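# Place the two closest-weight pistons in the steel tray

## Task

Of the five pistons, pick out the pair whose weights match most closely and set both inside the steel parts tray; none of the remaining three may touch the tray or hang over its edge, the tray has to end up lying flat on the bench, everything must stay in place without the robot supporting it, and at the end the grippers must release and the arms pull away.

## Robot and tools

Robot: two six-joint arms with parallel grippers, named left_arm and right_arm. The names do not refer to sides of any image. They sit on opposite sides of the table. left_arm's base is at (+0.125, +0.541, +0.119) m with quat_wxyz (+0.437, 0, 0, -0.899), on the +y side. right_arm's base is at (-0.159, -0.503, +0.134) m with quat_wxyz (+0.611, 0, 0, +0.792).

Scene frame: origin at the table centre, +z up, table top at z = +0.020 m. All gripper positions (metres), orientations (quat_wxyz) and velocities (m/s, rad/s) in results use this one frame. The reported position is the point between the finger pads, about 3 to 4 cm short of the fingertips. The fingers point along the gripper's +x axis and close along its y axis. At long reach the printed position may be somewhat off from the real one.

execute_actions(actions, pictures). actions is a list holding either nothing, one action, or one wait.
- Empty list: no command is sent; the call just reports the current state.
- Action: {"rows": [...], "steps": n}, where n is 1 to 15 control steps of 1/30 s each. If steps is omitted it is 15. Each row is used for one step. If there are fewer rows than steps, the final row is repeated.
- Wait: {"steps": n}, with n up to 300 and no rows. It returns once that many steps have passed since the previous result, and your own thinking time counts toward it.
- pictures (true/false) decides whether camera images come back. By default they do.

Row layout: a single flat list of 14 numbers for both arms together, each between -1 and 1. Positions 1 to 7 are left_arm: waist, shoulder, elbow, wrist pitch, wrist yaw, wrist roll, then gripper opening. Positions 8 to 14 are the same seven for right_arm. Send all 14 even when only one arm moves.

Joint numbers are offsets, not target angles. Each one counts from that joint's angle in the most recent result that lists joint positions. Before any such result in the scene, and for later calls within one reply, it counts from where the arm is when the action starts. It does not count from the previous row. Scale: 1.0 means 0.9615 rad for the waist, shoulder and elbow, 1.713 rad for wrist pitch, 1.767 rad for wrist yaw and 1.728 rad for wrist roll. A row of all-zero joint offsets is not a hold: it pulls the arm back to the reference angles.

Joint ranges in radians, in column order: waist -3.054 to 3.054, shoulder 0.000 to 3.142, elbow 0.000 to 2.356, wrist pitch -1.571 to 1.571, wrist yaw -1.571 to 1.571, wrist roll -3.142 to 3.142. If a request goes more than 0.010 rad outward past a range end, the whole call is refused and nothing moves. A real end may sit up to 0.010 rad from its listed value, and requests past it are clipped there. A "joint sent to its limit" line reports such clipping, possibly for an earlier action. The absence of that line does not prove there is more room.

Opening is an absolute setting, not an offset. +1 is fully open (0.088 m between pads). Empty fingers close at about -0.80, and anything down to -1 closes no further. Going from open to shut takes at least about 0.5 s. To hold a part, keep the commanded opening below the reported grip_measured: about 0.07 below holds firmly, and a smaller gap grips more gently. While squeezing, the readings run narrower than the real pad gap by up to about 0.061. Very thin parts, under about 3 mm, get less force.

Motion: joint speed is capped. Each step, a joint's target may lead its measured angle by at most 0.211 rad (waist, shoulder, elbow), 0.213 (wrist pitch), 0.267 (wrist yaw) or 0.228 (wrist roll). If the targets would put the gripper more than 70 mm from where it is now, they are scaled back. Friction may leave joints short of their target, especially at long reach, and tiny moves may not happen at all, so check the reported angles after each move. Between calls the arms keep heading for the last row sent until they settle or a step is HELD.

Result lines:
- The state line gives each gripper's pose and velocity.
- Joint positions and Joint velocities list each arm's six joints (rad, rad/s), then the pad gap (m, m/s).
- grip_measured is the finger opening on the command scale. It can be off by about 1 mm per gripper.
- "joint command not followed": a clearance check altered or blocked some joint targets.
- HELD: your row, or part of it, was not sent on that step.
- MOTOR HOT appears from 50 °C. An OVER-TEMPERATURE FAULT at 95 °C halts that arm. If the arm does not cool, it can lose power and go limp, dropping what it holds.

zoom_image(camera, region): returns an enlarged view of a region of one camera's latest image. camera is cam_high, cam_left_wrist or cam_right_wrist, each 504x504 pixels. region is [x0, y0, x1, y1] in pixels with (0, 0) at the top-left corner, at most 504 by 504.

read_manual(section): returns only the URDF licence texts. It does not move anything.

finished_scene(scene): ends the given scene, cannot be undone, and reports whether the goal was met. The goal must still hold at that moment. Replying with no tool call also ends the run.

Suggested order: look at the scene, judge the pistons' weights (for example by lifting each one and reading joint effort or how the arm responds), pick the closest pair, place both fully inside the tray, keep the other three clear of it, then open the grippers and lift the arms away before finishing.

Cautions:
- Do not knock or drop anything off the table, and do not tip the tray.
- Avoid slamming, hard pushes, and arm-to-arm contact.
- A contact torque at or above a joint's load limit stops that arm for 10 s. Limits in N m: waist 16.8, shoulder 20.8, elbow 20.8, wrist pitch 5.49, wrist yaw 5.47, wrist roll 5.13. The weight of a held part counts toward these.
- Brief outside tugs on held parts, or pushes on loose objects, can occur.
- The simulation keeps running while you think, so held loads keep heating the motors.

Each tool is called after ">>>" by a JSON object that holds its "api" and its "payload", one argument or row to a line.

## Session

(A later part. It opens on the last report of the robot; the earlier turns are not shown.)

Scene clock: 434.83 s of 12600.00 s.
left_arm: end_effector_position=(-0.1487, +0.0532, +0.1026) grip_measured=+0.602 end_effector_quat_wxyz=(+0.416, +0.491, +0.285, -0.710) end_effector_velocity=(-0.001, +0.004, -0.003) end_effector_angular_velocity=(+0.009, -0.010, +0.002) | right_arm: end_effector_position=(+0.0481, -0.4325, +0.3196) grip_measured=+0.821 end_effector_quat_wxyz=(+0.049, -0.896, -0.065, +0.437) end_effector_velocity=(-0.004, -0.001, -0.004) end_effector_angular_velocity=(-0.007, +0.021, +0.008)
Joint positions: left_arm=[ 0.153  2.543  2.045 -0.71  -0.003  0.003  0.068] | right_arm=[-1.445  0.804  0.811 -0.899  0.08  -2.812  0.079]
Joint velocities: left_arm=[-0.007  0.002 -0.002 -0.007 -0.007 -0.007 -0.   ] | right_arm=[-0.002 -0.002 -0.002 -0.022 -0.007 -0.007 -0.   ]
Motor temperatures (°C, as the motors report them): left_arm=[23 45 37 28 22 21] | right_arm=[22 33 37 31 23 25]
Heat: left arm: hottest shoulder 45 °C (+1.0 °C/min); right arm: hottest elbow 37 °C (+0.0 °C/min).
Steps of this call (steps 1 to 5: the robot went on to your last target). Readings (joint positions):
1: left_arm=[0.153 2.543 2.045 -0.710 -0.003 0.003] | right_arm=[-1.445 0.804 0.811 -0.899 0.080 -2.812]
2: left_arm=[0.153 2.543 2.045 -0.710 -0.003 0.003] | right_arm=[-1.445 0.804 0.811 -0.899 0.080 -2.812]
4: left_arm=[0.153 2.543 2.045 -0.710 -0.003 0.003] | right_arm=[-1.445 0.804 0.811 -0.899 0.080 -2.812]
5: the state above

Contact. Release and lift.

>>> {"api": "execute_actions", "payload": {
  "actions": [
    {"rows":[[0,0,0,0,0,0,0.85,0,0,0,0,0,0,0.82]],"steps":8}
  ],
  "pictures": false
}}

>>> {"api": "execute_actions", "payload": {
  "actions": [
    {"rows":[[0,-0.025,0,-0.01,0,0,0.85,0,0,0,0,0,0,0.82],[0,-0.05,0,-0.02,0,0,0.85,0,0,0,0,0,0,0.82],[0,-0.075,0,-0.035,0,0,0.85,0,0,0,0,0,0,0.82],[0,-0.1,0,-0.05,0,0,0.85,0,0,0,0,0,0,0.82],[0,-0.13,0,-0.065,0,0,0.85,0,0,0,0,0,0,0.82],[0,-0.16,0,-0.08,0,0,0.85,0,0,0,0,0,0,0.82],[0,-0.2,0,-0.1,0,0,0.85,0,0,0,0,0,0,0.82],[0,-0.25,-0.03,-0.12,0,0,0.85,0,0,0,0,0,0,0.82],[0,-0.3,-0.06,-0.13,0,0,0.85,0,0,0,0,0,0,0.82],[0,-0.35,-0.1,-0.14,0,0,0.85,0,0,0,0,0,0,0.82],[0,-0.4,-0.14,-0.14,0,0,0.85,0,0,0,0,0,0,0.82],[0,-0.45,-0.18,-0.14,0,0,0.85,0,0,0,0,0,0,0.82],[0,-0.5,-0.22,-0.14,0,0,0.85,0,0,0,0,0,0,0.82],[0,-0.55,-0.26,-0.14,0,0,0.85,0,0,0,0,0,0,0.82],[0,-0.6,-0.3,-0.14,0,0,0.85,0,0,0,0,0,0,0.82]],"steps":15}
  ]
}}

>>> {"api": "execute_actions", "payload": {
  "actions": [
    {"rows":[[0,-0.15,-0.12,0,0,0,0.85,0,0,0,0,0,0,0.82],[0,-0.21,-0.18,0,0,0,0.85,0,0,0,0,0,0,0.82],[0,-0.27,-0.24,0,0,0,0.85,0,0,0,0,0,0,0.82],[0,-0.33,-0.3,0,0,0,0.85,0,0,0,0,0,0,0.82],[0,-0.39,-0.37,0,0,0,0.85,0,0,0,0,0,0,0.82],[0,-0.45,-0.44,0,0,0,0.85,0,0,0,0,0,0,0.82],[0,-0.51,-0.5,0,0,0,0.85,0,0,0,0,0,0,0.82],[0,-0.57,-0.56,0,0,0,0.85,0,0,0,0,0,0,0.82],[0,-0.63,-0.62,0,0,0,0.85,0,0,0,0,0,0,0.82],[0,-0.68,-0.67,0,0,0,0.85,0,0,0,0,0,0,0.82],[0,-0.72,-0.71,0,0,0,0.85,0,0,0,0,0,0,0.82],[0,-0.75,-0.74,0,0,0,0.85,0,0,0,0,0,0,0.82]],"steps":15}
  ]
}}

Scene clock: 445.90 s of 12600.00 s.
left_arm: end_effector_position=(-0.1487, +0.0531, +0.1026) grip_measured=+0.832 end_effector_quat_wxyz=(+0.416, +0.491, +0.285, -0.710) end_effector_velocity=(+0.002, +0.004, -0.001) end_effector_angular_velocity=(+0.020, -0.010, +0.021) | right_arm: end_effector_position=(+0.0481, -0.4325, +0.3196) grip_measured=+0.821 end_effector_quat_wxyz=(+0.049, -0.896, -0.065, +0.437) end_effector_velocity=(-0.002, +0.001, +0.000) end_effector_angular_velocity=(-0.000, +0.003, +0.013)
Joint positions: left_arm=[ 0.153  2.543  2.045 -0.709 -0.003  0.003  0.08 ] | right_arm=[-1.445  0.804  0.811 -0.899  0.08  -2.812  0.079]
Joint velocities: left_arm=[-0.002 -0.002 -0.002 -0.022 -0.007 -0.022  0.009] | right_arm=[ 0.002 -0.002  0.002 -0.007 -0.007 -0.007  0.   ]
Motor temperatures (°C, as the motors report them): left_arm=[23 45 37 28 22 21] | right_arm=[22 33 37 31 23 25]
Heat: left arm: hottest shoulder 45 °C (+0.0 °C/min); right arm: hottest elbow 37 °C (+0.0 °C/min).
Steps of this call (steps 1 to 15: the robot went on to your last target; steps 16 to 90: nothing new was sent; then 7.80 s passed at rest; steps 91 to 98: all 8 steps of this action). Readings (joint positions):
91: left_arm=[0.153 2.543 2.045 -0.709 -0.003 0.003] | right_arm=[-1.445 0.804 0.811 -0.899 0.080 -2.812]
92: left_arm=[0.153 2.543 2.045 -0.709 -0.003 0.003] | right_arm=[-1.445 0.804 0.811 -0.899 0.080 -2.812]
94: left_arm=[0.153 2.543 2.045 -0.709 -0.003 0.003] | right_arm=[-1.445 0.804 0.811 -0.899 0.080 -2.812]
98: the state above

Scene clock: 446.40 s of 12600.00 s.
left_arm: end_effector_position=(-0.1137, +0.1153, +0.2599) grip_measured=+0.847 end_effector_quat_wxyz=(+0.423, +0.472, +0.274, -0.724) end_effector_velocity=(+0.140, +0.245, +0.356) end_effector_angular_velocity=(-0.335, +0.176, +0.027) | right_arm: end_effector_position=(+0.0481, -0.4325, +0.3196) grip_measured=+0.821 end_effector_quat_wxyz=(+0.049, -0.896, -0.065, +0.437) end_effector_velocity=(+0.001, +0.001, +0.000) end_effector_angular_velocity=(+0.012, -0.003, -0.004)
Joint positions: left_arm=[ 0.153  2.075  1.858 -0.936 -0.003  0.003  0.081] | right_arm=[-1.445  0.804  0.811 -0.899  0.08  -2.812  0.079]
Joint velocities: left_arm=[-0.002 -1.536 -1.033 -0.125 -0.022 -0.022 -0.   ] | right_arm=[-0.002 -0.002 -0.002  0.007 -0.007  0.007  0.   ]
Motor temperatures (°C, as the motors report them): left_arm=[23 45 37 28 22 21] | right_arm=[22 33 37 31 23 25]
Heat: left arm: hottest shoulder 45 °C (+0.0 °C/min); right arm: hottest elbow 37 °C (+0.0 °C/min).
Steps of this call (steps 1 to 15: all 15 steps of this action). Readings (joint positions):
1: left_arm=[0.153 2.543 2.045 -0.711 -0.003 0.003] | right_arm=[-1.445 0.804 0.811 -0.899 0.080 -2.812]
2: left_arm=[0.153 2.540 2.045 -0.718 -0.003 0.003] | right_arm=[-1.445 0.804 0.811 -0.899 0.080 -2.812]
4: left_arm=[0.153 2.524 2.045 -0.754 -0.003 0.003] | right_arm=[-1.445 0.804 0.811 -0.899 0.080 -2.812]
8: left_arm=[0.153 2.432 2.040 -0.846 -0.003 0.003] | right_arm=[-1.445 0.804 0.811 -0.899 0.080 -2.812]
15: the state above

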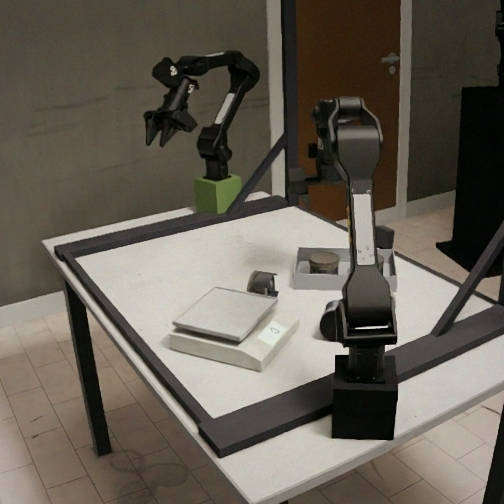

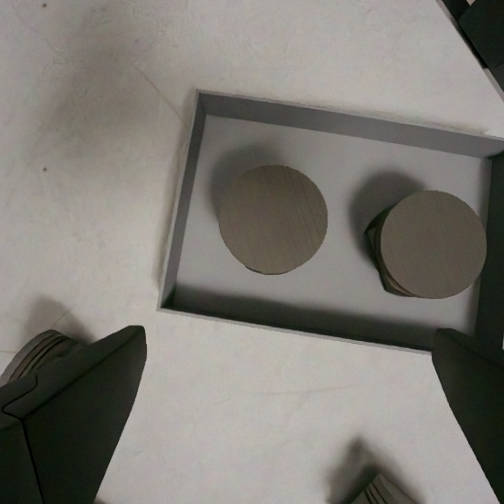

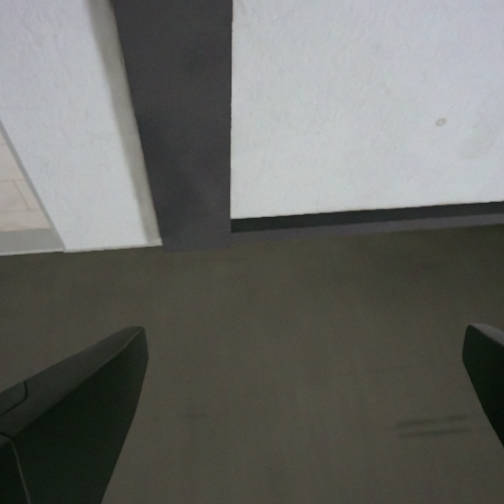

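Scene clock: 446.90 s of 12600.00 s.
left_arm: end_effector_position=(-0.0279, +0.2679, +0.2966) grip_measured=+0.847 end_effector_quat_wxyz=(+0.427, +0.464, +0.269, -0.729) end_effector_velocity=(+0.038, +0.062, -0.003) end_effector_angular_velocity=(-0.078, +0.025, +0.014) | right_arm: end_effector_position=(+0.0481, -0.4325, +0.3196) grip_measured=+0.821 end_effector_quat_wxyz=(+0.049, -0.896, -0.065, +0.437) end_effector_velocity=(-0.002, -0.000, -0.002) end_effector_angular_velocity=(-0.002, +0.008, +0.008)
Joint positions: left_arm=[ 0.153  1.374  1.184 -0.942 -0.003  0.003  0.081] | right_arm=[-1.445  0.804  0.811 -0.899  0.08  -2.812  0.079]
Joint velocities: left_arm=[-0.002 -0.339 -0.31   0.051 -0.022 -0.007 -0.   ] | right_arm=[-0.002 -0.002 -0.002 -0.007 -0.007 -0.007 -0.   ]
Motor temperatures (°C, as the motors report them): left_arm=[23 45 37 28 22 21] | right_arm=[22 33 37 31 23 25]
Heat: left arm: hottest shoulder 45 °C (+0.0 °C/min); right arm: hottest elbow 37 °C (+0.0 °C/min).
Steps of this call (steps 1 to 15: all 15 steps of this action). Readings (joint positions):
1: left_arm=[0.153 2.026 1.826 -0.939 -0.003 0.003] | right_arm=[-1.445 0.804 0.811 -0.899 0.080 -2.812]
2: left_arm=[0.153 1.980 1.792 -0.936 -0.003 0.003] | right_arm=[-1.445 0.804 0.811 -0.899 0.080 -2.812]
4: left_arm=[0.153 1.880 1.701 -0.932 -0.003 0.003] | right_arm=[-1.445 0.804 0.811 -0.899 0.080 -2.812]
8: left_arm=[0.153 1.663 1.466 -0.933 -0.003 0.003] | right_arm=[-1.445 0.804 0.811 -0.899 0.080 -2.812]
15: the state above

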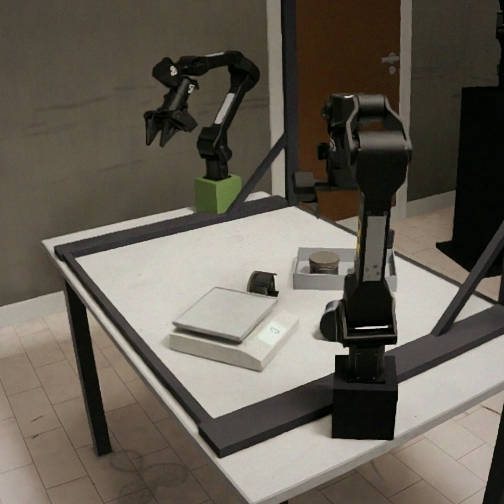

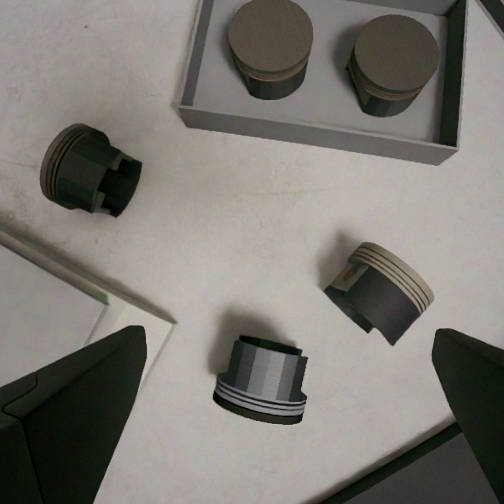

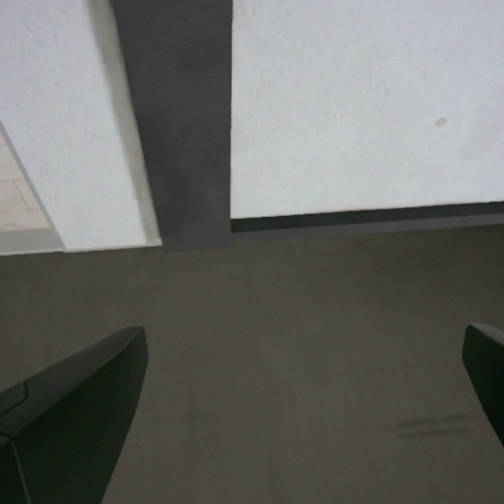

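>>> {"api": "finished_scene", "payload": {
  "scene": 2
}}

The scene is finished: the task was done.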